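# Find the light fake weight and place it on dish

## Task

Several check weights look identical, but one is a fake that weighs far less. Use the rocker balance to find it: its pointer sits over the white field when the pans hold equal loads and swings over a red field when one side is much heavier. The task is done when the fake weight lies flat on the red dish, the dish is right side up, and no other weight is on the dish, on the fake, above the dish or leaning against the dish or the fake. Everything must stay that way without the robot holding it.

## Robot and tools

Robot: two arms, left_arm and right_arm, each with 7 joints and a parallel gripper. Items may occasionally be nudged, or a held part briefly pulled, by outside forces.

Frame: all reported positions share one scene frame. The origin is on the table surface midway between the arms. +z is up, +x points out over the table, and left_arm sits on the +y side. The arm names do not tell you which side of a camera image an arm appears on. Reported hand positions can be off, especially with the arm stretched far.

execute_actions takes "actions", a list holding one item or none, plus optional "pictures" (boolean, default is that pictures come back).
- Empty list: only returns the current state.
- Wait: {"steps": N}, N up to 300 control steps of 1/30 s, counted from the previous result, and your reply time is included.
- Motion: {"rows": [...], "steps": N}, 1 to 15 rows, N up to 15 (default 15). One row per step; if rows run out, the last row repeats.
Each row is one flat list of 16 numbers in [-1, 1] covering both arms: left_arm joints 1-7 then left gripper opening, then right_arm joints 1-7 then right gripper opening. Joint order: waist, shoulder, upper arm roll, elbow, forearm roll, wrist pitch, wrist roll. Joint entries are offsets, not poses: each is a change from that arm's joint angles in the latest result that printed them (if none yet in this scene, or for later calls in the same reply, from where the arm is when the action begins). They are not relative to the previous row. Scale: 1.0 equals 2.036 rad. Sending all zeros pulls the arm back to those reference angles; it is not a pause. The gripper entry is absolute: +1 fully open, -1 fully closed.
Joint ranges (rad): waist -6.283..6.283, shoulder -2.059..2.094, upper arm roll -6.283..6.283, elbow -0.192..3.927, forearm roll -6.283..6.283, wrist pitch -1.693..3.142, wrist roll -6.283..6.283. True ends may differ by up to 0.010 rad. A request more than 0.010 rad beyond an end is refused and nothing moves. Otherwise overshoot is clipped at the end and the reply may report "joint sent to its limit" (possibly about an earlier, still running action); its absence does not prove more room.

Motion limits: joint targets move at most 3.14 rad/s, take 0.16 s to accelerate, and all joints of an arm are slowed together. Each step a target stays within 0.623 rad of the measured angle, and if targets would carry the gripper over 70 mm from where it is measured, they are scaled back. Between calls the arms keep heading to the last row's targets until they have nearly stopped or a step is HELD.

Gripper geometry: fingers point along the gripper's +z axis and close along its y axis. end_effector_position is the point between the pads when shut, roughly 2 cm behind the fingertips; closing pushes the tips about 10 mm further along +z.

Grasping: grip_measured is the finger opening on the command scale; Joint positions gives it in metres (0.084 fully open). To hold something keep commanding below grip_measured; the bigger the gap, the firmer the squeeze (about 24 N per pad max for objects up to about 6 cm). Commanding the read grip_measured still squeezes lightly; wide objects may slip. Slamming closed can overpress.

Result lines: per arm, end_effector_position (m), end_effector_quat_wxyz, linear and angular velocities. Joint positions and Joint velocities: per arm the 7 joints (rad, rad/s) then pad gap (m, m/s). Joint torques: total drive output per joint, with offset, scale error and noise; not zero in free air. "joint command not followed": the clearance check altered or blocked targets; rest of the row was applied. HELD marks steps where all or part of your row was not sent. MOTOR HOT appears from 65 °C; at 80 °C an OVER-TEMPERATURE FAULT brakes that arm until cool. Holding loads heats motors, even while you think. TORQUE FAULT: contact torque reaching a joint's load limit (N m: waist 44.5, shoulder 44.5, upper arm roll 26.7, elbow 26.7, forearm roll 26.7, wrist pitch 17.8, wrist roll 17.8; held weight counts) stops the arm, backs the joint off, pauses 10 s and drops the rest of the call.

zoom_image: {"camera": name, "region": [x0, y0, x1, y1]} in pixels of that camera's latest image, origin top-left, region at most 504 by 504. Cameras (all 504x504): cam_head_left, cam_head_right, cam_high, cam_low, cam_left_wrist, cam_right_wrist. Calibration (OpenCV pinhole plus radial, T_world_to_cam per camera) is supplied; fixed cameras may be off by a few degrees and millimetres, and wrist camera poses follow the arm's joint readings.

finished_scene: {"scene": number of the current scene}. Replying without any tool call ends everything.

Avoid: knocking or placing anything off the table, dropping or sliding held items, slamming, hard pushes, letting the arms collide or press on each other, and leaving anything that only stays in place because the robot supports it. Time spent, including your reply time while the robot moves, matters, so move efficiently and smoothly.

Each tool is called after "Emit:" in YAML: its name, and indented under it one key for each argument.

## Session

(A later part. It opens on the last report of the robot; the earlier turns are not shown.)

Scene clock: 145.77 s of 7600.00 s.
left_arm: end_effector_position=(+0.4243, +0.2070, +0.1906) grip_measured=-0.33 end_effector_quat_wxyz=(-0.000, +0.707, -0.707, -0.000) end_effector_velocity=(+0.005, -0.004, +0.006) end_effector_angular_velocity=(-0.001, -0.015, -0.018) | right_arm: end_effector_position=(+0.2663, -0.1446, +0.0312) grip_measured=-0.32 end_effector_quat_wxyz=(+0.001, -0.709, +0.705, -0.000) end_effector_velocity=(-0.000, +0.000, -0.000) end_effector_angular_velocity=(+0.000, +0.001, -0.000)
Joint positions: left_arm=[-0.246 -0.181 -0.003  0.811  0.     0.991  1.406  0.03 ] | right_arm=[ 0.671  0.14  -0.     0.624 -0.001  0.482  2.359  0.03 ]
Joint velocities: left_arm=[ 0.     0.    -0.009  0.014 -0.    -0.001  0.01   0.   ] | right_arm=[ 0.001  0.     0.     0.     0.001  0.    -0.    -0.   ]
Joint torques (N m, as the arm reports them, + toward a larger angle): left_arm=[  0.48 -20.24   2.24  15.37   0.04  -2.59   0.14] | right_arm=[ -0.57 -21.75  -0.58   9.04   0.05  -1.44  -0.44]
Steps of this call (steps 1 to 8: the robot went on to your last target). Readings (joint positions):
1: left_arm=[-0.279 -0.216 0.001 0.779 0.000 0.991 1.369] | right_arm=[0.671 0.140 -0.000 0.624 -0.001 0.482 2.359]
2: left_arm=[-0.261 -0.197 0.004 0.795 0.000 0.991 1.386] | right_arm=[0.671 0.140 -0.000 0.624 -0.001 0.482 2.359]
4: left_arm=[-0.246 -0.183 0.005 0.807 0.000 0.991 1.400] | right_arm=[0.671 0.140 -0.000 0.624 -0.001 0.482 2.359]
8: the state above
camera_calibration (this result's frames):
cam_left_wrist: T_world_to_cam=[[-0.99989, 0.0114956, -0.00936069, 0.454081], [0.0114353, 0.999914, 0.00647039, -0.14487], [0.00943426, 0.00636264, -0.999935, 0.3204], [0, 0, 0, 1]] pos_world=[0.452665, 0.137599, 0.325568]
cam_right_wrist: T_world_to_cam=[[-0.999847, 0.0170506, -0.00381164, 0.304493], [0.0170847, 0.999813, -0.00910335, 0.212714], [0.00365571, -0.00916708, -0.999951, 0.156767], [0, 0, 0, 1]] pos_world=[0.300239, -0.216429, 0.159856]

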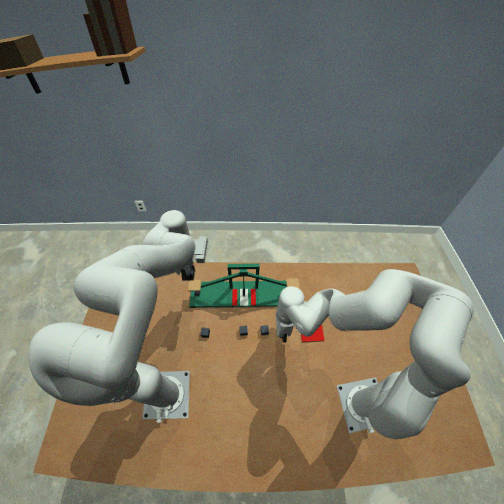

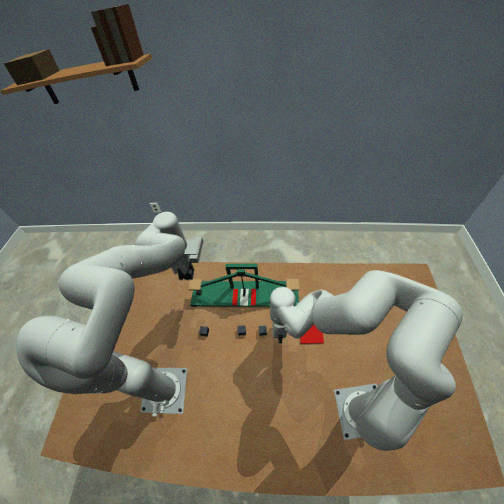

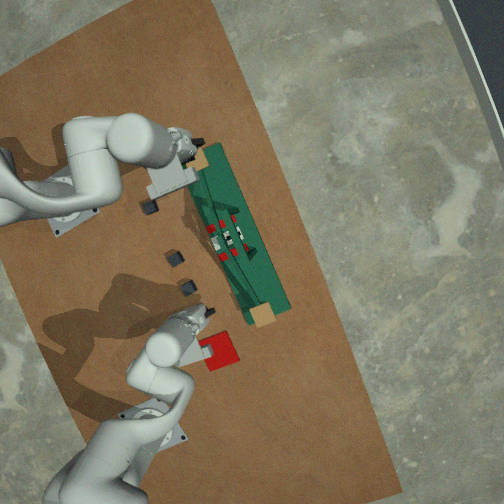

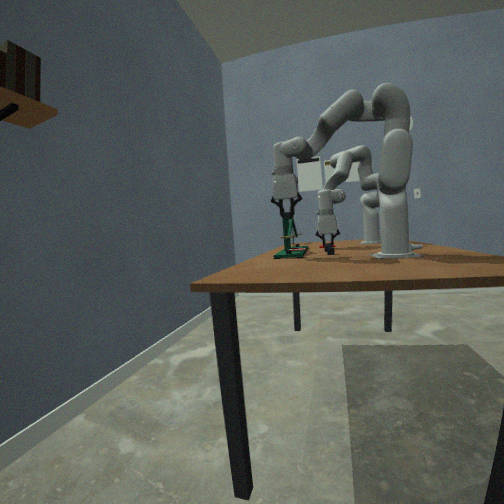

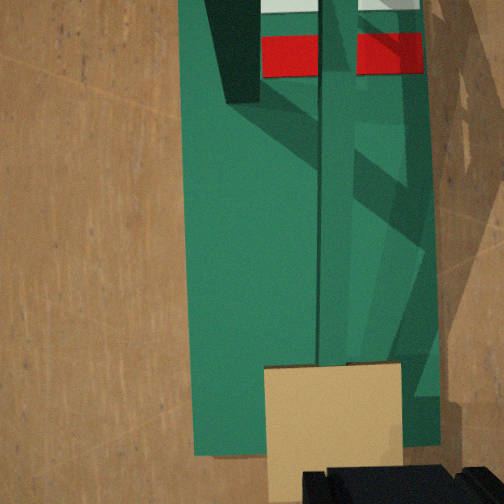

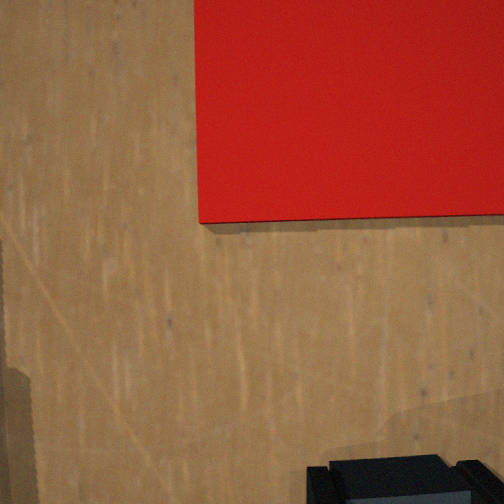

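Emit:
execute_actions:
  actions:
    - {"rows":[[0,0,0,0,0,0,0,-0.7, 0,-0.02,0,0.003,0,0.022,0,-0.7],[0,0,0,0,0,0,0,-0.7, 0,-0.04,0,0.007,0,0.046,0,-0.7],[0,0,0,0,0,0,0,-0.7, 0,-0.06,0,0.011,0,0.07,0,-0.7],[0,0,0,0,0,0,0,-0.7, 0,-0.079,0,0.0145,0,0.095,0,-0.7],[0,0,0,0,0,0,0,-0.7, 0,-0.105,0,0.03,0,0.136,0,-0.7],[0,0,0,0,0,0,0,-0.7, 0,-0.131,0,0.045,0,0.177,0,-0.7],[0,0,0,0,0,0,0,-0.7, 0,-0.157,0,0.061,0,0.219,0,-0.7],[0,0,0,0,0,0,0,-0.7, -0.01,-0.157,0,0.07,0,0.225,-0.01,-0.7],[0,0,0,0,0,0,0,-0.7, -0.03,-0.134,0,0.1,0,0.233,-0.03,-0.7],[0,0,0,0,0,0,0,-0.7, -0.055,-0.11,0,0.135,0,0.242,-0.055,-0.7],[0,0,0,0,0,0,0,-0.7, -0.08,-0.085,0,0.17,0,0.251,-0.08,-0.7],[0,0,0,0,0,0,0,-0.7, -0.105,-0.06,0,0.205,0,0.26,-0.105,-0.7],[0,0,0,0,0,0,0,-0.7, -0.13,-0.035,0,0.24,0,0.27,-0.13,-0.7],[0,0,0,0,0,0,0,-0.7, -0.145,-0.01,0,0.27,0,0.277,-0.146,-0.7],[0,0,0,0,0,0,0,-0.7, -0.154,0.0065,0,0.287,0,0.281,-0.155,-0.7]],"steps":15}
  pictures: false

Emit:
execute_actions:
  actions:
    - {"steps":14}

Scene clock: 164.07 s of 7600.00 s.
left_arm: end_effector_position=(+0.4243, +0.2070, +0.1906) grip_measured=-0.33 end_effector_quat_wxyz=(-0.000, +0.707, -0.707, -0.000) end_effector_velocity=(+0.000, -0.000, +0.000) end_effector_angular_velocity=(+0.000, -0.000, -0.002) | right_arm: end_effector_position=(+0.3343, -0.1496, +0.1773) grip_measured=-0.32 end_effector_quat_wxyz=(+0.012, -0.709, +0.705, -0.002) end_effector_velocity=(+0.426, -0.158, +0.065) end_effector_angular_velocity=(-0.126, +0.126, -0.090)
Joint positions: left_arm=[-0.246 -0.181 -0.003  0.811  0.     0.991  1.406  0.03 ] | right_arm=[ 0.553 -0.048  0.     0.904 -0.001  0.929  2.24   0.03 ]
Joint velocities: left_arm=[ 0.    -0.    -0.     0.     0.001  0.     0.001  0.   ] | right_arm=[-0.818  0.785 -0.058  1.123 -0.004  0.514 -0.784 -0.   ]
Joint torques (N m, as the arm reports them, + toward a larger angle): left_arm=[ -0.27 -20.98   0.98  15.68  -0.26  -2.61   0.03] | right_arm=[  1.32 -19.67   1.31  11.84   0.2   -1.6   -0.33]
Steps of this call (steps 1 to 30: the robot went on to your last target; steps 31 to 90: nothing new was sent; then 14.80 s passed at rest; steps 91 to 105: all 15 steps of this action). Readings (joint positions):
91: left_arm=[-0.243 -0.179 -0.000 0.812 0.000 0.991 1.406] | right_arm=[0.671 0.140 -0.000 0.624 -0.001 0.482 2.359]
92: left_arm=[-0.244 -0.180 -0.001 0.812 0.000 0.991 1.406] | right_arm=[0.671 0.137 -0.000 0.624 -0.001 0.488 2.359]
94: left_arm=[-0.245 -0.181 -0.002 0.811 0.000 0.991 1.406] | right_arm=[0.671 0.102 0.000 0.626 -0.001 0.535 2.359]
98: left_arm=[-0.246 -0.181 -0.003 0.811 -0.000 0.991 1.406] | right_arm=[0.671 -0.032 -0.000 0.670 -0.001 0.703 2.359]
105: the state above

Scene clock: 164.53 s of 7600.00 s.
left_arm: end_effector_position=(+0.4239, +0.2065, +0.1902) grip_measured=-0.33 end_effector_quat_wxyz=(+0.000, +0.707, -0.707, -0.000) end_effector_velocity=(+0.004, +0.004, +0.004) end_effector_angular_velocity=(-0.000, -0.010, +0.009) | right_arm: end_effector_position=(+0.4370, -0.1905, +0.1948) grip_measured=-0.32 end_effector_quat_wxyz=(-0.001, -0.712, +0.703, +0.000) end_effector_velocity=(-0.001, +0.010, +0.006) end_effector_angular_velocity=(+0.007, -0.008, +0.024)
Joint positions: left_arm=[-0.246 -0.181 -0.003  0.81  -0.     0.991  1.406  0.03 ] | right_arm=[ 0.36   0.153  0.003  1.206 -0.     1.054  2.044  0.03 ]
Joint velocities: left_arm=[ 0.004 -0.003  0.007  0.007  0.003 -0.     0.     0.   ] | right_arm=[ 0.008 -0.001  0.01   0.015  0.001  0.005 -0.007 -0.   ]
Joint torques (N m, as the arm reports them, + toward a larger angle): left_arm=[  1.82 -23.49   4.45  17.55   1.35  -2.92   0.25] | right_arm=[ -1.57 -28.14  -3.04  13.25  -0.1   -1.71  -0.41]
Steps of this call (steps 1 to 14: the robot went on to your last target). Readings (joint positions):
1: left_arm=[-0.246 -0.181 -0.003 0.811 0.000 0.991 1.406] | right_arm=[0.527 -0.021 -0.001 0.942 -0.001 0.946 2.214]
2: left_arm=[-0.246 -0.181 -0.003 0.811 0.000 0.991 1.406] | right_arm=[0.500 0.007 -0.001 0.982 -0.001 0.962 2.188]
4: left_arm=[-0.246 -0.181 -0.003 0.811 0.000 0.991 1.406] | right_arm=[0.448 0.062 -0.000 1.064 -0.001 0.996 2.135]
8: left_arm=[-0.247 -0.180 -0.005 0.808 -0.001 0.992 1.406] | right_arm=[0.366 0.144 -0.006 1.190 -0.001 1.045 2.056]
14: the state above
camera_calibration (this result's frames):
cam_left_wrist: T_world_to_cam=[[-0.999887, 0.0125461, -0.00832807, 0.453336], [0.0124927, 0.999901, 0.00643146, -0.144783], [0.00840793, 0.00632669, -0.999945, 0.320451], [0, 0, 0, 1]] pos_world=[0.452399, 0.137054, 0.32514]
cam_right_wrist: T_world_to_cam=[[-0.999947, 0.0102267, -0.00145398, 0.474932], [0.0102412, 0.999894, -0.0103661, 0.260452], [0.00134781, -0.0103804, -0.999945, 0.320107], [0, 0, 0, 1]] pos_world=[0.471808, -0.261959, 0.32348]

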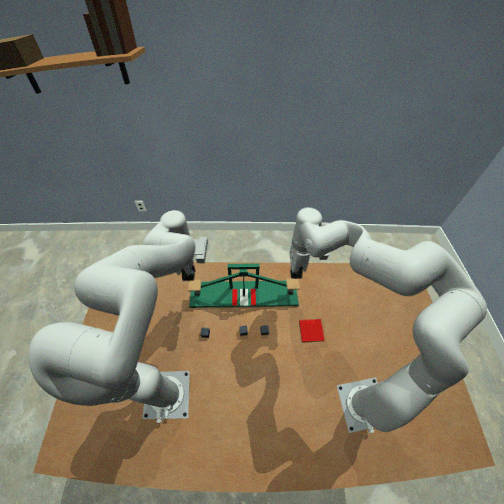

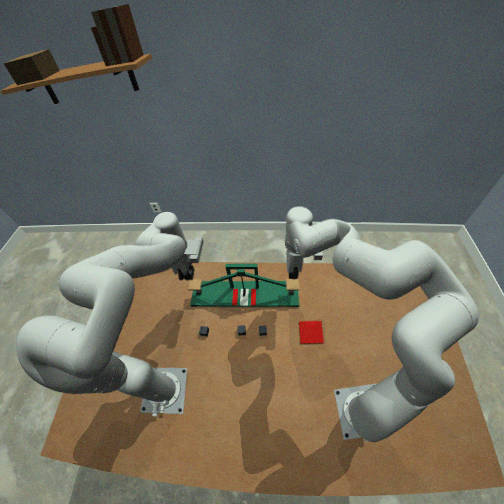

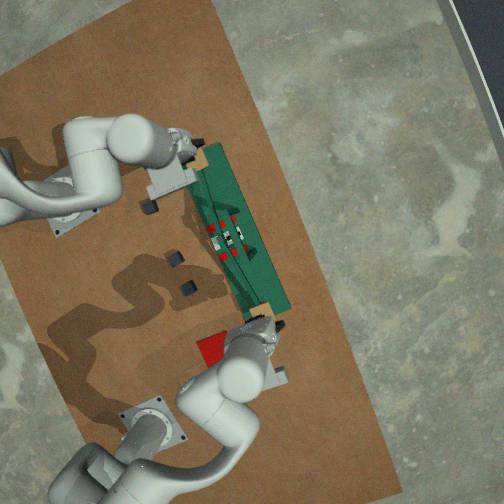

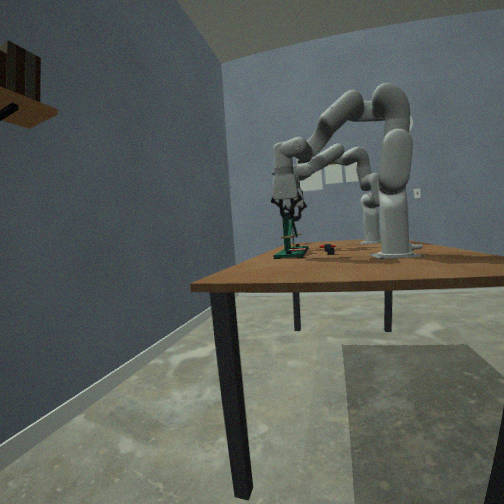

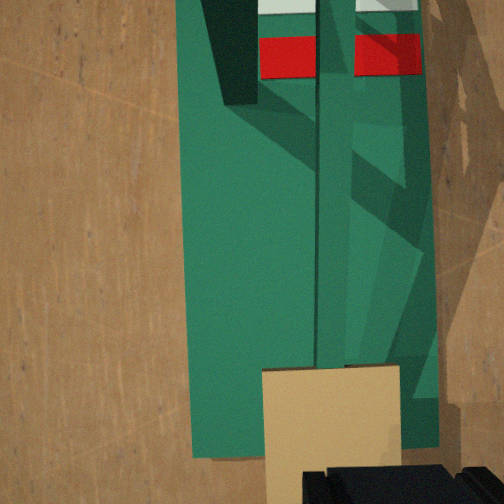

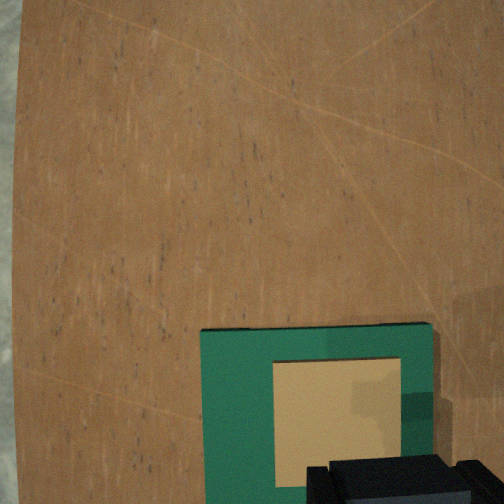

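Emit:
execute_actions:
  actions:
    - {"rows":[[0,0.008,0.0015,-0.003,0,-0.012,0,-0.7, -0.002,0.006,-0.0015,-0.003,0,-0.01,-0.002,-0.7],[0,0.017,0.0015,-0.009,0,-0.027,0,-0.7, -0.004,0.014,-0.0015,-0.009,0,-0.024,-0.004,-0.7],[0,0.027,0.0015,-0.016,0,-0.043,0,-0.7, -0.006,0.022,-0.0015,-0.016,0,-0.039,-0.005,-0.7],[0,0.037,0.0015,-0.023,0,-0.06,0,-0.7, -0.006,0.03,-0.0015,-0.023,0,-0.054,-0.005,-0.7],[0,0.046,0.0015,-0.029,0,-0.075,0,-0.7, -0.006,0.037,-0.0015,-0.03,0,-0.068,-0.005,-0.7],[0,0.054,0.0015,-0.035,0,-0.089,0,-0.7, -0.006,0.044,-0.0015,-0.036,0,-0.081,-0.005,-0.7],[0,0.062,0.0015,-0.041,0,-0.103,0,-0.7, -0.006,0.05,-0.0015,-0.042,0,-0.093,-0.005,-0.7]],"steps":15}

Emit:
zoom_image:
  camera: "cam_low"
  region: [250,180,340,270]

Scene clock: 182.53 s of 7600.00 s.
left_arm: end_effector_position=(+0.4292, +0.2068, +0.1230) grip_measured=-0.33 end_effector_quat_wxyz=(-0.000, +0.708, -0.706, +0.000) end_effector_velocity=(+0.008, -0.002, +0.004) end_effector_angular_velocity=(-0.005, -0.029, -0.005) | right_arm: end_effector_position=(+0.4445, -0.1953, +0.1241) grip_measured=-0.33 end_effector_quat_wxyz=(+0.001, -0.710, +0.704, -0.001) end_effector_velocity=(+0.005, +0.009, +0.007) end_effector_angular_velocity=(+0.018, -0.029, +0.008)
Joint positions: left_arm=[-0.246 -0.055 -0.     0.728 -0.     0.783  1.406  0.03 ] | right_arm=[ 0.348  0.254  0.     1.122 -0.     0.866  2.034  0.03 ]
Joint velocities: left_arm=[-0.001 -0.001 -0.002  0.004  0.    -0.024  0.002  0.   ] | right_arm=[ 0.005 -0.007  0.005  0.006  0.003 -0.022 -0.     0.   ]
Joint torques (N m, as the arm reports them, + toward a larger angle): left_arm=[ -0.11 -22.52   1.03  13.79  -0.22  -2.54   0.3 ] | right_arm=[ -0.51 -28.52  -1.08  11.86   0.19  -1.72  -0.45]
Steps of this call (steps 1 to 30: the robot went on to your last target; steps 31 to 90: nothing new was sent; then 14.50 s passed at rest; steps 91 to 105: all 15 steps of this action). Readings (joint positions):
91: left_arm=[-0.246 -0.181 -0.003 0.810 -0.000 0.991 1.406] | right_arm=[0.357 0.154 -0.000 1.208 -0.001 1.054 2.043]
92: left_arm=[-0.246 -0.179 -0.002 0.810 -0.000 0.986 1.406] | right_arm=[0.357 0.155 -0.000 1.207 -0.001 1.050 2.042]
94: left_arm=[-0.246 -0.161 -0.001 0.802 -0.000 0.955 1.406] | right_arm=[0.354 0.168 0.001 1.198 -0.000 1.021 2.039]
98: left_arm=[-0.246 -0.092 -0.000 0.753 -0.000 0.848 1.406] | right_arm=[0.348 0.226 -0.001 1.147 -0.000 0.923 2.034]
105: the state above
camera_calibration (this result's frames):
cam_left_wrist: T_world_to_cam=[[-0.999909, 0.00957, -0.00950437, 0.458832], [0.00951607, 0.999938, 0.00570287, -0.143347], [0.00955836, 0.00561191, -0.999939, 0.252843], [0, 0, 0, 1]] pos_world=[0.457738, 0.137528, 0.258006]
cam_right_wrist: T_world_to_cam=[[-0.999873, 0.0150371, -0.00526566, 0.483701], [0.0150827, 0.999848, -0.00874738, 0.26205], [0.00513333, -0.00882569, -0.999948, 0.247972], [0, 0, 0, 1]] pos_world=[0.478414, -0.267095, 0.252799]

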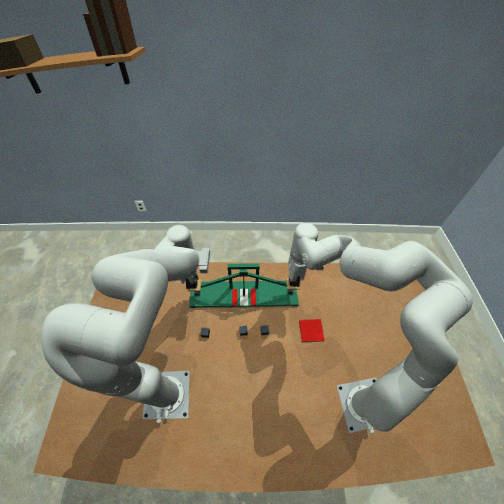

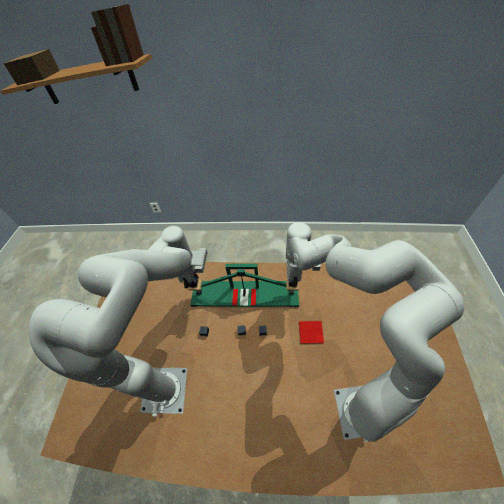

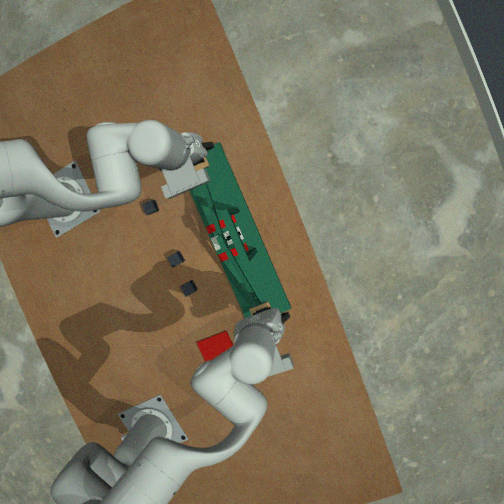

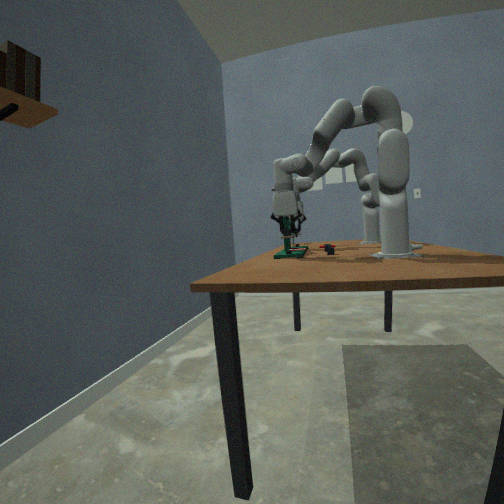

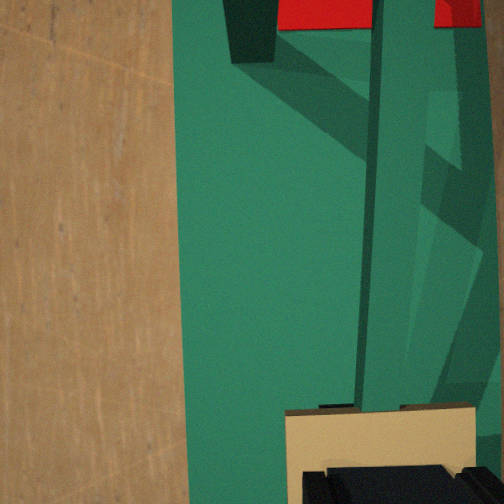

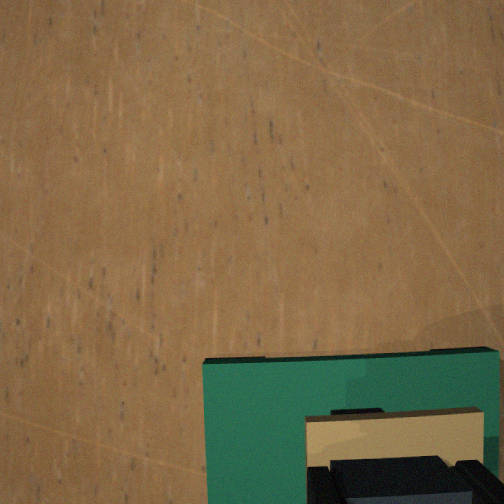

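Region (250, 180, 340, 270) of cam_low's 504x504 image, scaled by 5.600, with more detail than that image has.

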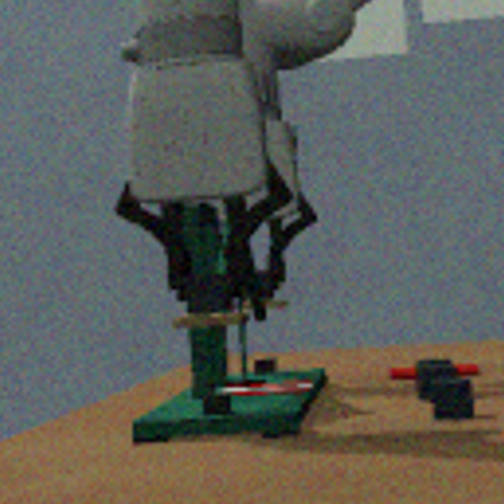

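Emit:
execute_actions:
  actions:
    - {"rows":[[0,0.002,0,-0.0015,0,-0.004,0,-0.7, 0,0.002,0,-0.0015,0,-0.004,0,-0.7],[0,0.004,0,-0.003,0,-0.007,0,-0.7, 0,0.004,0,-0.003,0,-0.007,0,-0.7],[0,0.005,0,-0.0033,0,-0.0083,0,-0.7, 0,0.0045,0,-0.0035,0,-0.008,0,-0.7],[0,0.005,0,-0.0033,0,-0.0083,0,-0.7, 0,0.0045,0,-0.0035,0,-0.008,0,-0.7],[0,0.005,0,-0.0033,0,-0.0083,0,-0.7, 0,0.0045,0,-0.0035,0,-0.008,0,-0.7],[0,0.005,0,-0.0033,0,-0.0083,0,-0.7, 0,0.0045,0,-0.0035,0,-0.008,0,-0.7],[0,0.005,0,-0.0033,0,-0.0083,0,-0.7, 0,0.0045,0,-0.0035,0,-0.008,0,-0.7],[0,0.005,0,-0.0033,0,-0.0083,0,-0.4, 0,0.0045,0,-0.0035,0,-0.008,0,-0.4],[0,0.005,0,-0.0033,0,-0.0083,0,-0.2, 0,0.0045,0,-0.0035,0,-0.008,0,-0.2],[0,0.005,0,-0.0033,0,-0.0083,0,0, 0,0.0045,0,-0.0035,0,-0.008,0,0],[0,0.005,0,-0.0033,0,-0.0083,0,0.2, 0,0.0045,0,-0.0035,0,-0.008,0,0.2],[0,0.005,0,-0.0033,0,-0.0083,0,0.4, 0,0.0045,0,-0.0035,0,-0.008,0,0.4]],"steps":15}
  pictures: false

Emit:
execute_actions:
  actions:
    - {"rows":[[0,-0.01,0,0.006,0,0.016,0,0.5, 0,-0.008,0,0.007,0,0.015,0,0.5],[0,-0.025,0,0.016,0,0.04,0,0.6, 0,-0.02,0,0.017,0,0.037,0,0.6],[0,-0.045,0,0.03,0,0.075,0,0.6, 0,-0.036,0,0.031,0,0.067,0,0.6],[0,-0.067,0,0.045,0,0.112,0,0.6, 0,-0.054,0,0.047,0,0.101,0,0.6]],"steps":15}

Emit:
zoom_image:
  camera: "cam_head_left"
  region: [170,240,330,345]

Scene clock: 202.50 s of 7600.00 s.
left_arm: end_effector_position=(+0.4281, +0.2069, +0.1161) grip_measured=+0.39 end_effector_quat_wxyz=(+0.001, +0.708, -0.706, -0.001) end_effector_velocity=(+0.010, -0.001, +0.011) end_effector_angular_velocity=(-0.004, -0.029, -0.002) | right_arm: end_effector_position=(+0.4434, -0.1956, +0.1159) grip_measured=+0.38 end_effector_quat_wxyz=(-0.000, -0.710, +0.704, +0.000) end_effector_velocity=(+0.010, +0.002, +0.015) end_effector_angular_velocity=(+0.014, -0.029, -0.005)
Joint positions: left_arm=[-0.246 -0.043 -0.     0.719 -0.     0.765  1.406  0.06 ] | right_arm=[ 0.348  0.265  0.     1.113 -0.     0.848  2.034  0.06 ]
Joint velocities: left_arm=[ 0.    -0.01   0.     0.02   0.001  0.001  0.001  0.009] | right_arm=[-0.002 -0.014 -0.003  0.019 -0.     0.001 -0.     0.027]
Joint torques (N m, as the arm reports them, + toward a larger angle): left_arm=[  0.35 -22.7    0.99  13.88   0.2   -2.61   0.29] | right_arm=[ -0.58 -28.72  -0.84  11.93   0.19  -1.65  -0.5 ]
Steps of this call (steps 1 to 15: the robot went on to your last target; steps 16 to 90: nothing new was sent; then 16.47 s passed at rest; steps 91 to 105: all 15 steps of this action). Readings (joint positions):
91: left_arm=[-0.246 -0.054 -0.000 0.726 -0.000 0.782 1.406] | right_arm=[0.348 0.255 -0.000 1.120 -0.000 0.865 2.034]
92: left_arm=[-0.246 -0.054 -0.000 0.726 -0.000 0.780 1.406] | right_arm=[0.348 0.255 -0.000 1.120 -0.000 0.863 2.034]
94: left_arm=[-0.246 -0.050 -0.000 0.725 -0.000 0.772 1.406] | right_arm=[0.348 0.258 0.000 1.119 -0.000 0.855 2.034]
98: left_arm=[-0.246 -0.049 -0.000 0.724 -0.000 0.769 1.406] | right_arm=[0.348 0.258 -0.000 1.118 -0.000 0.852 2.034]
105: the state above

Scene clock: 203.00 s of 7600.00 s.
left_arm: end_effector_position=(+0.4228, +0.2078, +0.1880) grip_measured=+0.59 end_effector_quat_wxyz=(+0.002, +0.708, -0.706, -0.003) end_effector_velocity=(+0.002, -0.000, +0.002) end_effector_angular_velocity=(+0.000, -0.001, -0.000) | right_arm: end_effector_position=(+0.4401, -0.1972, +0.1921) grip_measured=+0.59 end_effector_quat_wxyz=(-0.003, -0.710, +0.704, +0.001) end_effector_velocity=(+0.000, -0.001, -0.001) end_effector_angular_velocity=(-0.003, +0.006, -0.002)
Joint positions: left_arm=[-0.246 -0.178 -0.     0.808 -0.     0.992  1.406  0.069] | right_arm=[ 0.348  0.158  0.     1.205 -0.     1.054  2.034  0.069]
Joint velocities: left_arm=[0.    0.002 0.    0.009 0.    0.007 0.    0.   ] | right_arm=[-0.002  0.005 -0.     0.005  0.     0.006 -0.     0.   ]
Joint torques (N m, as the arm reports them, + toward a larger angle): left_arm=[  0.11 -20.79   0.96  15.67  -0.04  -2.67   0.32] | right_arm=[ -0.58 -29.12  -0.78  13.32   0.1   -1.68  -0.38]
Steps of this call (steps 1 to 15: all 15 steps of this action). Readings (joint positions):
1: left_arm=[-0.246 -0.043 -0.000 0.720 -0.000 0.765 1.406] | right_arm=[0.348 0.265 0.000 1.114 -0.000 0.848 2.034]
2: left_arm=[-0.246 -0.046 -0.000 0.721 -0.000 0.771 1.406] | right_arm=[0.348 0.263 0.000 1.116 -0.000 0.854 2.034]
4: left_arm=[-0.246 -0.068 -0.000 0.734 -0.000 0.814 1.406] | right_arm=[0.348 0.246 0.000 1.129 -0.000 0.894 2.034]
8: left_arm=[-0.246 -0.163 -0.001 0.803 -0.000 0.958 1.406] | right_arm=[0.348 0.167 0.000 1.201 -0.000 1.023 2.034]
15: the state above
camera_calibration (this result's frames):
cam_left_wrist: T_world_to_cam=[[-0.999952, 0.00954148, -0.00200082, 0.451623], [0.00952759, 0.999931, 0.00684204, -0.144963], [0.00206597, 0.00682266, -0.999975, 0.320821], [0, 0, 0, 1]] pos_world=[0.45232, 0.138455, 0.322708]
cam_right_wrist: T_world_to_cam=[[-0.999888, 0.0146915, 0.00277349, 0.478081], [0.0146545, 0.999809, -0.0129283, 0.265677], [-0.00296289, -0.0128862, -0.999913, 0.318714], [0, 0, 0, 1]] pos_world=[0.475079, -0.268543, 0.320795]

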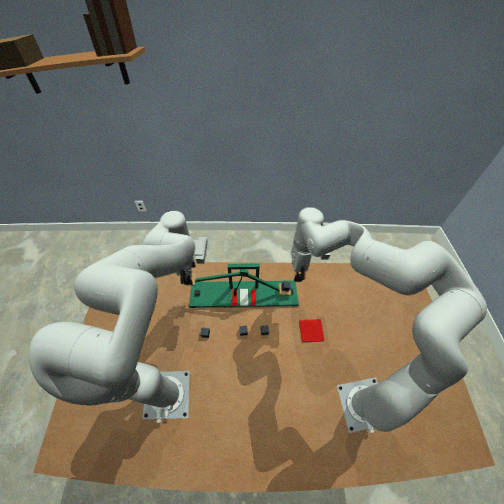

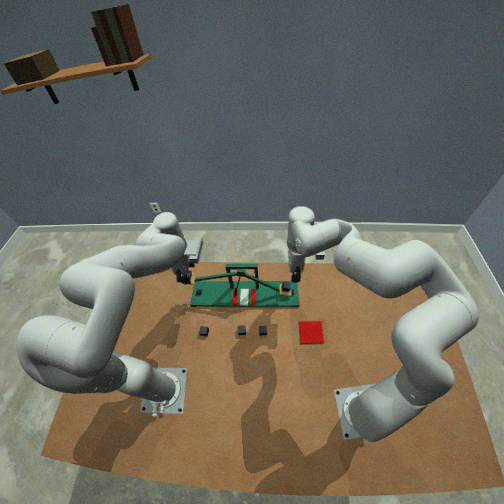

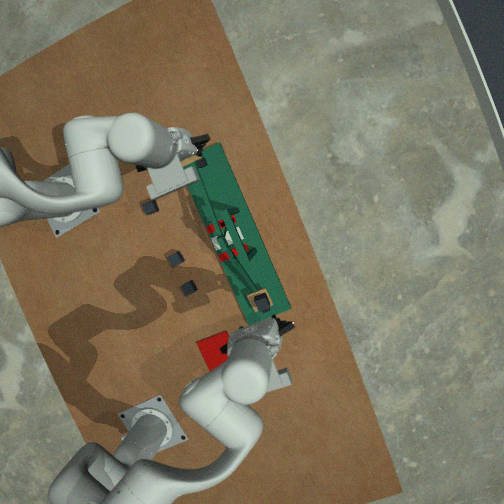

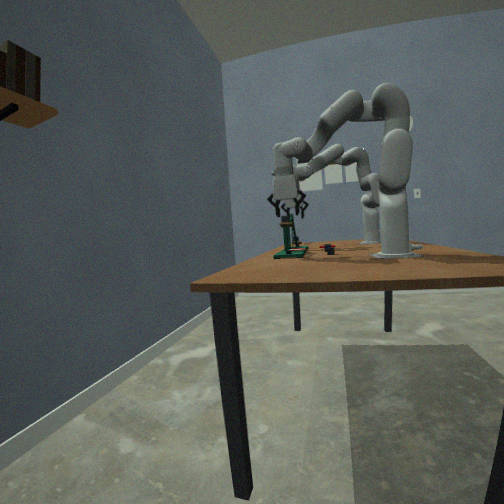

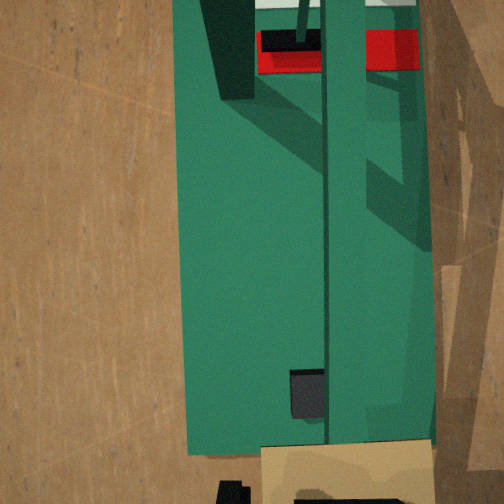

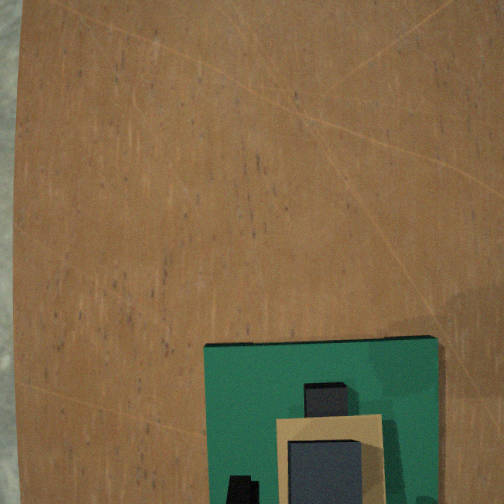

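Region (170, 240, 330, 345) of cam_head_left's 504x504 image, scaled by 3.150, with more detail than that image has; it fills the top 331 rows of this view, and the rest is white.

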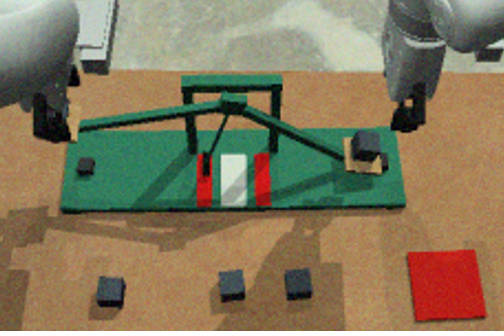

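Emit:
execute_actions:
  actions:
    - {"rows":[[0.002,-0.006,0,0.015,0,0.02,0.002,0.7, 0,0,0,0,0,0,0,0.6],[0.005,-0.013,0,0.03,0,0.043,0.005,0.8, 0,0,0,0,0,0,0,0.6],[0.008,-0.02,0,0.048,0,0.066,0.007,0.9, 0,0,0,0,0,0,0,0.6],[0.0103,-0.0266,0,0.064,0,0.0875,0.0093,1, 0,0,0,0,0,0,0,0.6]],"steps":15}

Scene clock: 221.43 s of 7600.00 s.
left_arm: end_effector_position=(+0.4260, +0.2157, +0.2487) grip_measured=+1.00 end_effector_quat_wxyz=(+0.002, +0.708, -0.706, -0.002) end_effector_velocity=(+0.004, +0.000, +0.007) end_effector_angular_velocity=(-0.001, -0.013, -0.000) | right_arm: end_effector_position=(+0.4401, -0.1972, +0.1921) grip_measured=+0.59 end_effector_quat_wxyz=(-0.003, -0.710, +0.704, +0.001) end_effector_velocity=(+0.000, -0.000, -0.000) end_effector_angular_velocity=(-0.000, -0.000, -0.000)
Joint positions: left_arm=[-0.226 -0.231 -0.001  0.935 -0.     1.171  1.424  0.084] | right_arm=[ 0.348  0.158  0.     1.205 -0.     1.054  2.034  0.069]
Joint velocities: left_arm=[ 0.    -0.002  0.001  0.015  0.001  0.003  0.001  0.   ] | right_arm=[-0.001  0.     0.    -0.001 -0.001 -0.001  0.     0.   ]
Joint torques (N m, as the arm reports them, + toward a larger angle): left_arm=[  0.12 -19.98   1.18  15.75   0.01  -2.56   0.17] | right_arm=[ -0.54 -26.92  -0.81  12.47   0.11  -1.6   -0.42]
Steps of this call (steps 1 to 15: the robot went on to your last target; steps 16 to 90: nothing new was sent; then 14.93 s passed at rest; steps 91 to 105: all 15 steps of this action). Readings (joint positions):
91: left_arm=[-0.246 -0.179 -0.000 0.811 -0.000 0.993 1.406] | right_arm=[0.348 0.156 0.000 1.209 -0.000 1.054 2.034]
92: left_arm=[-0.246 -0.180 -0.001 0.813 -0.000 0.999 1.406] | right_arm=[0.348 0.156 0.000 1.208 -0.000 1.054 2.034]
94: left_arm=[-0.241 -0.190 -0.001 0.838 -0.000 1.043 1.411] | right_arm=[0.348 0.157 0.000 1.206 -0.000 1.054 2.034]
98: left_arm=[-0.227 -0.230 0.001 0.932 -0.000 1.150 1.422] | right_arm=[0.348 0.158 0.000 1.205 -0.000 1.054 2.034]
105: the state above
camera_calibration (this result's frames):
cam_left_wrist: T_world_to_cam=[[-0.999959, 0.0079309, -0.00444282, 0.455777], [0.00790243, 0.999948, 0.00639117, -0.152485], [0.00449328, 0.0063558, -0.99997, 0.380552], [0, 0, 0, 1]] pos_world=[0.455253, 0.146444, 0.38354]
cam_right_wrist: T_world_to_cam=[[-0.999888, 0.0146949, 0.00269325, 0.478117], [0.0146591, 0.99981, -0.0128864, 0.26566], [-0.0028821, -0.0128455, -0.999913, 0.318725], [0, 0, 0, 1]] pos_world=[0.475087, -0.268541, 0.320833]

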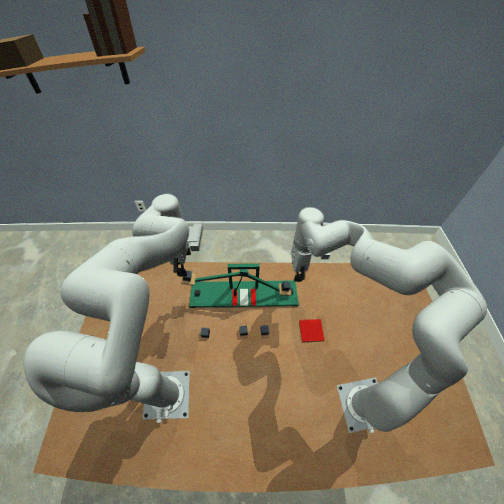

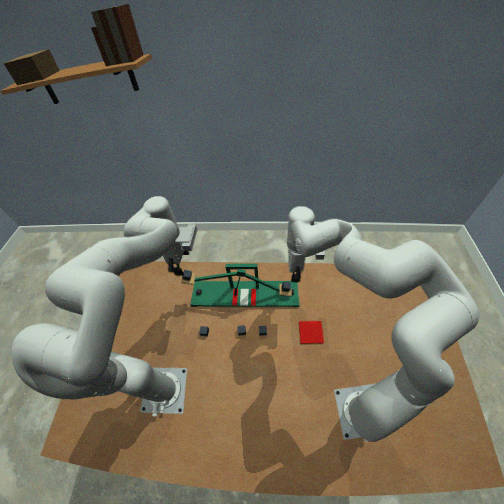

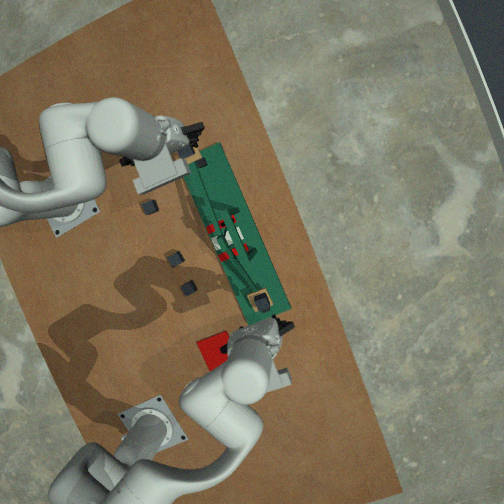

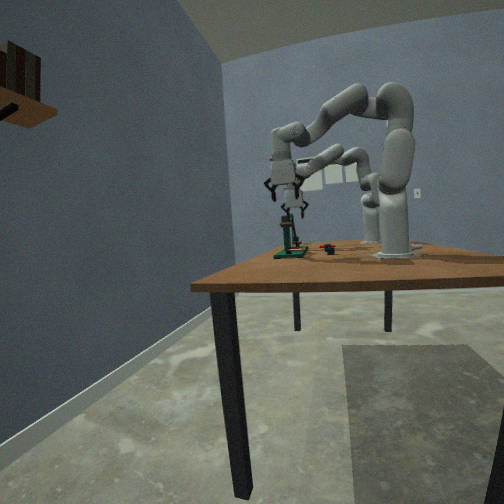

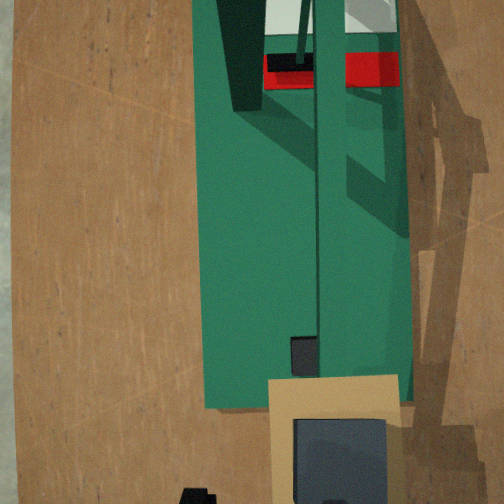

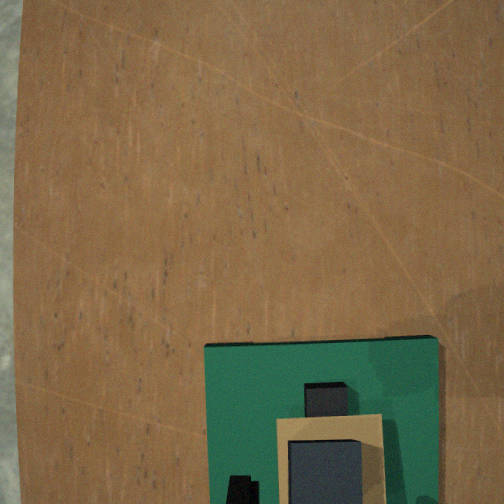

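Emit:
execute_actions:
  actions:
    - {"rows":[[0.002,0.003,0,-0.006,0,-0.01,0.002,1, -0.03,0,0,0,0,0,0,0.6],[0.004,0.007,0,-0.014,0,-0.022,0.004,1, -0.07,0,0,0,0,0,0,0.6],[0.006,0.012,0,-0.024,0,-0.037,0.006,1, -0.12,0,0,0,0,0,0,0.6],[0.006,0.017,0,-0.034,0,-0.052,0.006,1, -0.17,0,0,0,0,0,0,0.6],[0.006,0.022,0,-0.044,0,-0.067,0.006,1, -0.22,0,0,0,0,0,0,0.6],[0.006,0.027,0,-0.053,0,-0.082,0.006,1, -0.27,0,0,0,0,0,0,0.6],[0.006,0.031,0,-0.062,0,-0.095,0.006,1, -0.32,0,0,0,0,0,0,0.6],[0.006,0.035,0,-0.069,0,-0.106,0.006,1, -0.37,0,0,0,0,0,0,0.6],[0.006,0.0378,0,-0.075,0,-0.115,0.006,1, -0.416,0,0,0,0,0,0,0.6]],"steps":15}

Emit:
zoom_image:
  camera: "cam_low"
  region: [240,170,340,270]

Emit:
zoom_image:
  camera: "cam_head_left"
  region: [140,230,260,320]

Scene clock: 263.63 s of 7600.00 s.
left_arm: end_effector_position=(+0.4265, +0.2206, +0.1723) grip_measured=+1.00 end_effector_quat_wxyz=(+0.001, +0.708, -0.706, -0.001) end_effector_velocity=(+0.030, -0.004, +0.026) end_effector_angular_velocity=(-0.015, -0.111, -0.001) | right_arm: end_effector_position=(+0.4945, -0.3970, +0.1921) grip_measured=+0.59 end_effector_quat_wxyz=(-0.003, -0.552, +0.834, +0.001) end_effector_velocity=(+0.028, -0.482, -0.000) end_effector_angular_velocity=(+0.001, +0.003, -0.950)
Joint positions: left_arm=[-0.213 -0.153 -0.001  0.783 -0.     0.939  1.437  0.084] | right_arm=[-0.061  0.158 -0.002  1.206 -0.     1.053  2.034  0.069]
Joint velocities: left_arm=[-0.001 -0.018  0.     0.036 -0.001 -0.058  0.001  0.   ] | right_arm=[-0.957 -0.     0.006 -0.001  0.     0.002 -0.    -0.   ]
Joint torques (N m, as the arm reports them, + toward a larger angle): left_arm=[  0.12 -21.11   1.05  14.55   0.05  -2.45   0.15] | right_arm=[ -0.01 -27.27  -0.68  12.51   0.19  -1.46  -0.44]
Steps of this call (steps 1 to 15: the robot went on to your last target; steps 16 to 90: nothing new was sent; then 38.70 s passed at rest; steps 91 to 105: all 15 steps of this action). Readings (joint positions):
91: left_arm=[-0.225 -0.232 -0.000 0.938 -0.000 1.170 1.425] | right_arm=[0.348 0.158 0.000 1.205 -0.000 1.054 2.034]
92: left_arm=[-0.225 -0.231 -0.001 0.936 -0.000 1.166 1.425] | right_arm=[0.344 0.158 0.002 1.205 -0.000 1.054 2.034]
94: left_arm=[-0.221 -0.223 -0.001 0.920 -0.000 1.139 1.430] | right_arm=[0.299 0.158 0.011 1.205 0.000 1.054 2.034]
98: left_arm=[-0.214 -0.187 0.000 0.849 -0.000 1.040 1.436] | right_arm=[0.163 0.158 -0.002 1.206 -0.000 1.053 2.034]
105: the state above
camera_calibration (this result's frames):
cam_left_wrist: T_world_to_cam=[[-0.999949, 0.00800704, -0.00610769, 0.456173], [0.00796951, 0.999949, 0.00614319, -0.156849], [0.00615657, 0.0060942, -0.999962, 0.303473], [0, 0, 0, 1]] pos_world=[0.455532, 0.151339, 0.307212]
cam_right_wrist: T_world_to_cam=[[-0.910968, 0.412471, 0.00233062, 0.649505], [0.412409, 0.910904, -0.0131541, 0.232642], [-0.00754867, -0.0110218, -0.999911, 0.319364], [0, 0, 0, 1]] pos_world=[0.498145, -0.476297, 0.320882]

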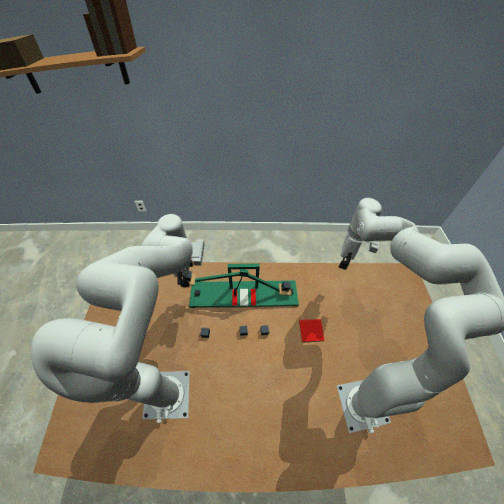

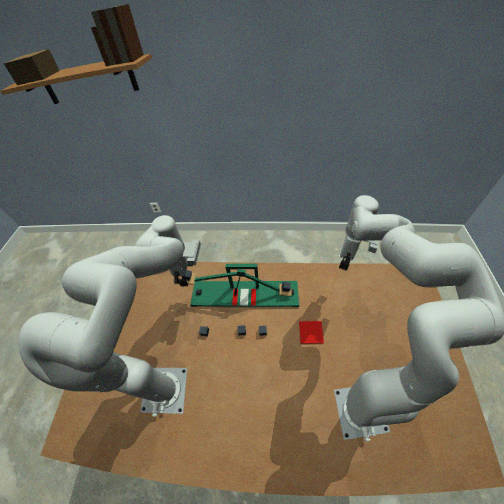

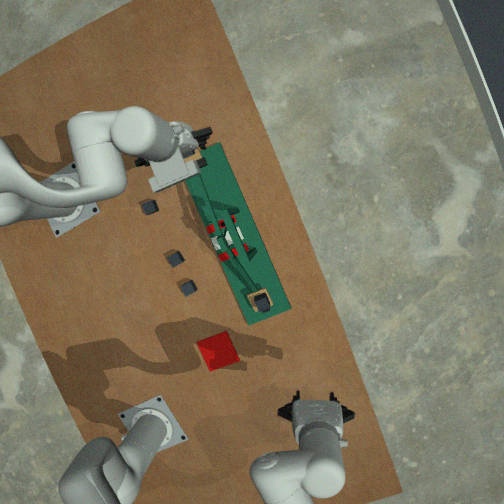

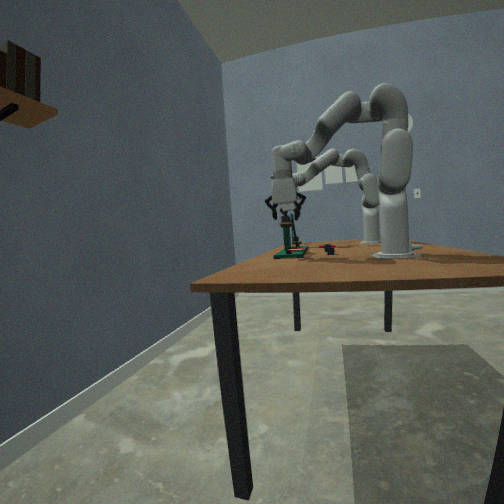

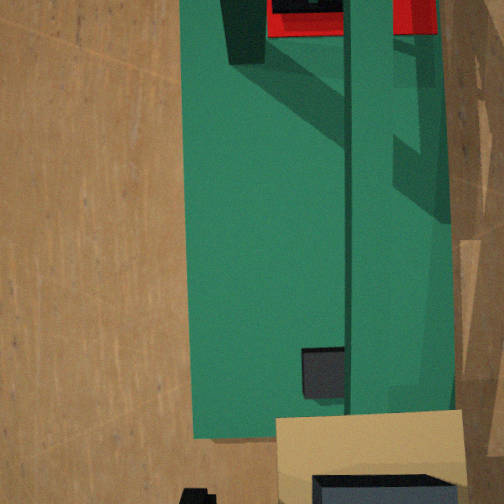

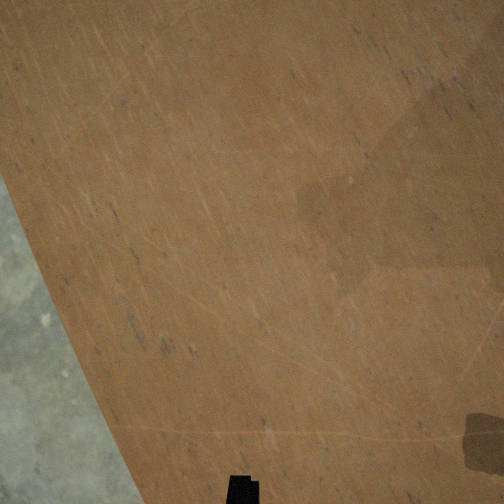

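Region (240, 170, 340, 270) of cam_low's 504x504 image, scaled by 5.040, with more detail than that image has.

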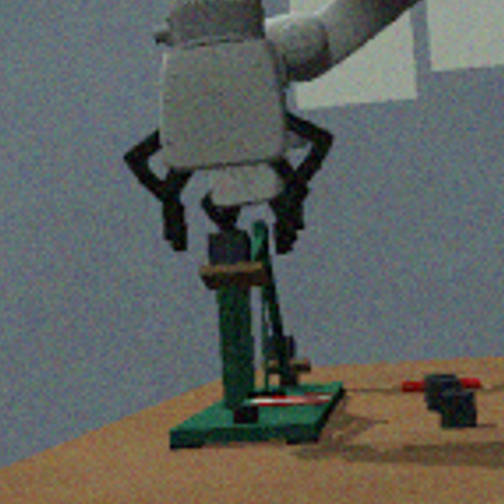

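Region (140, 230, 260, 320) of cam_head_left's 504x504 image, scaled by 4.200, with more detail than that image has; it fills the top 378 rows of this view, and the rest is white.

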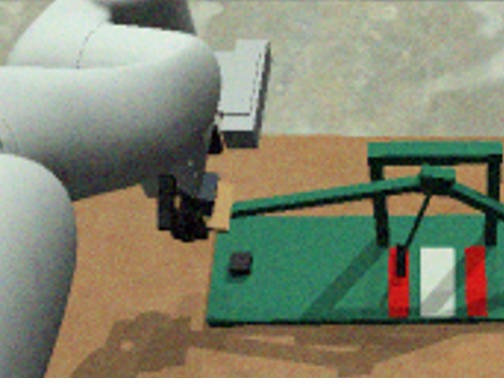

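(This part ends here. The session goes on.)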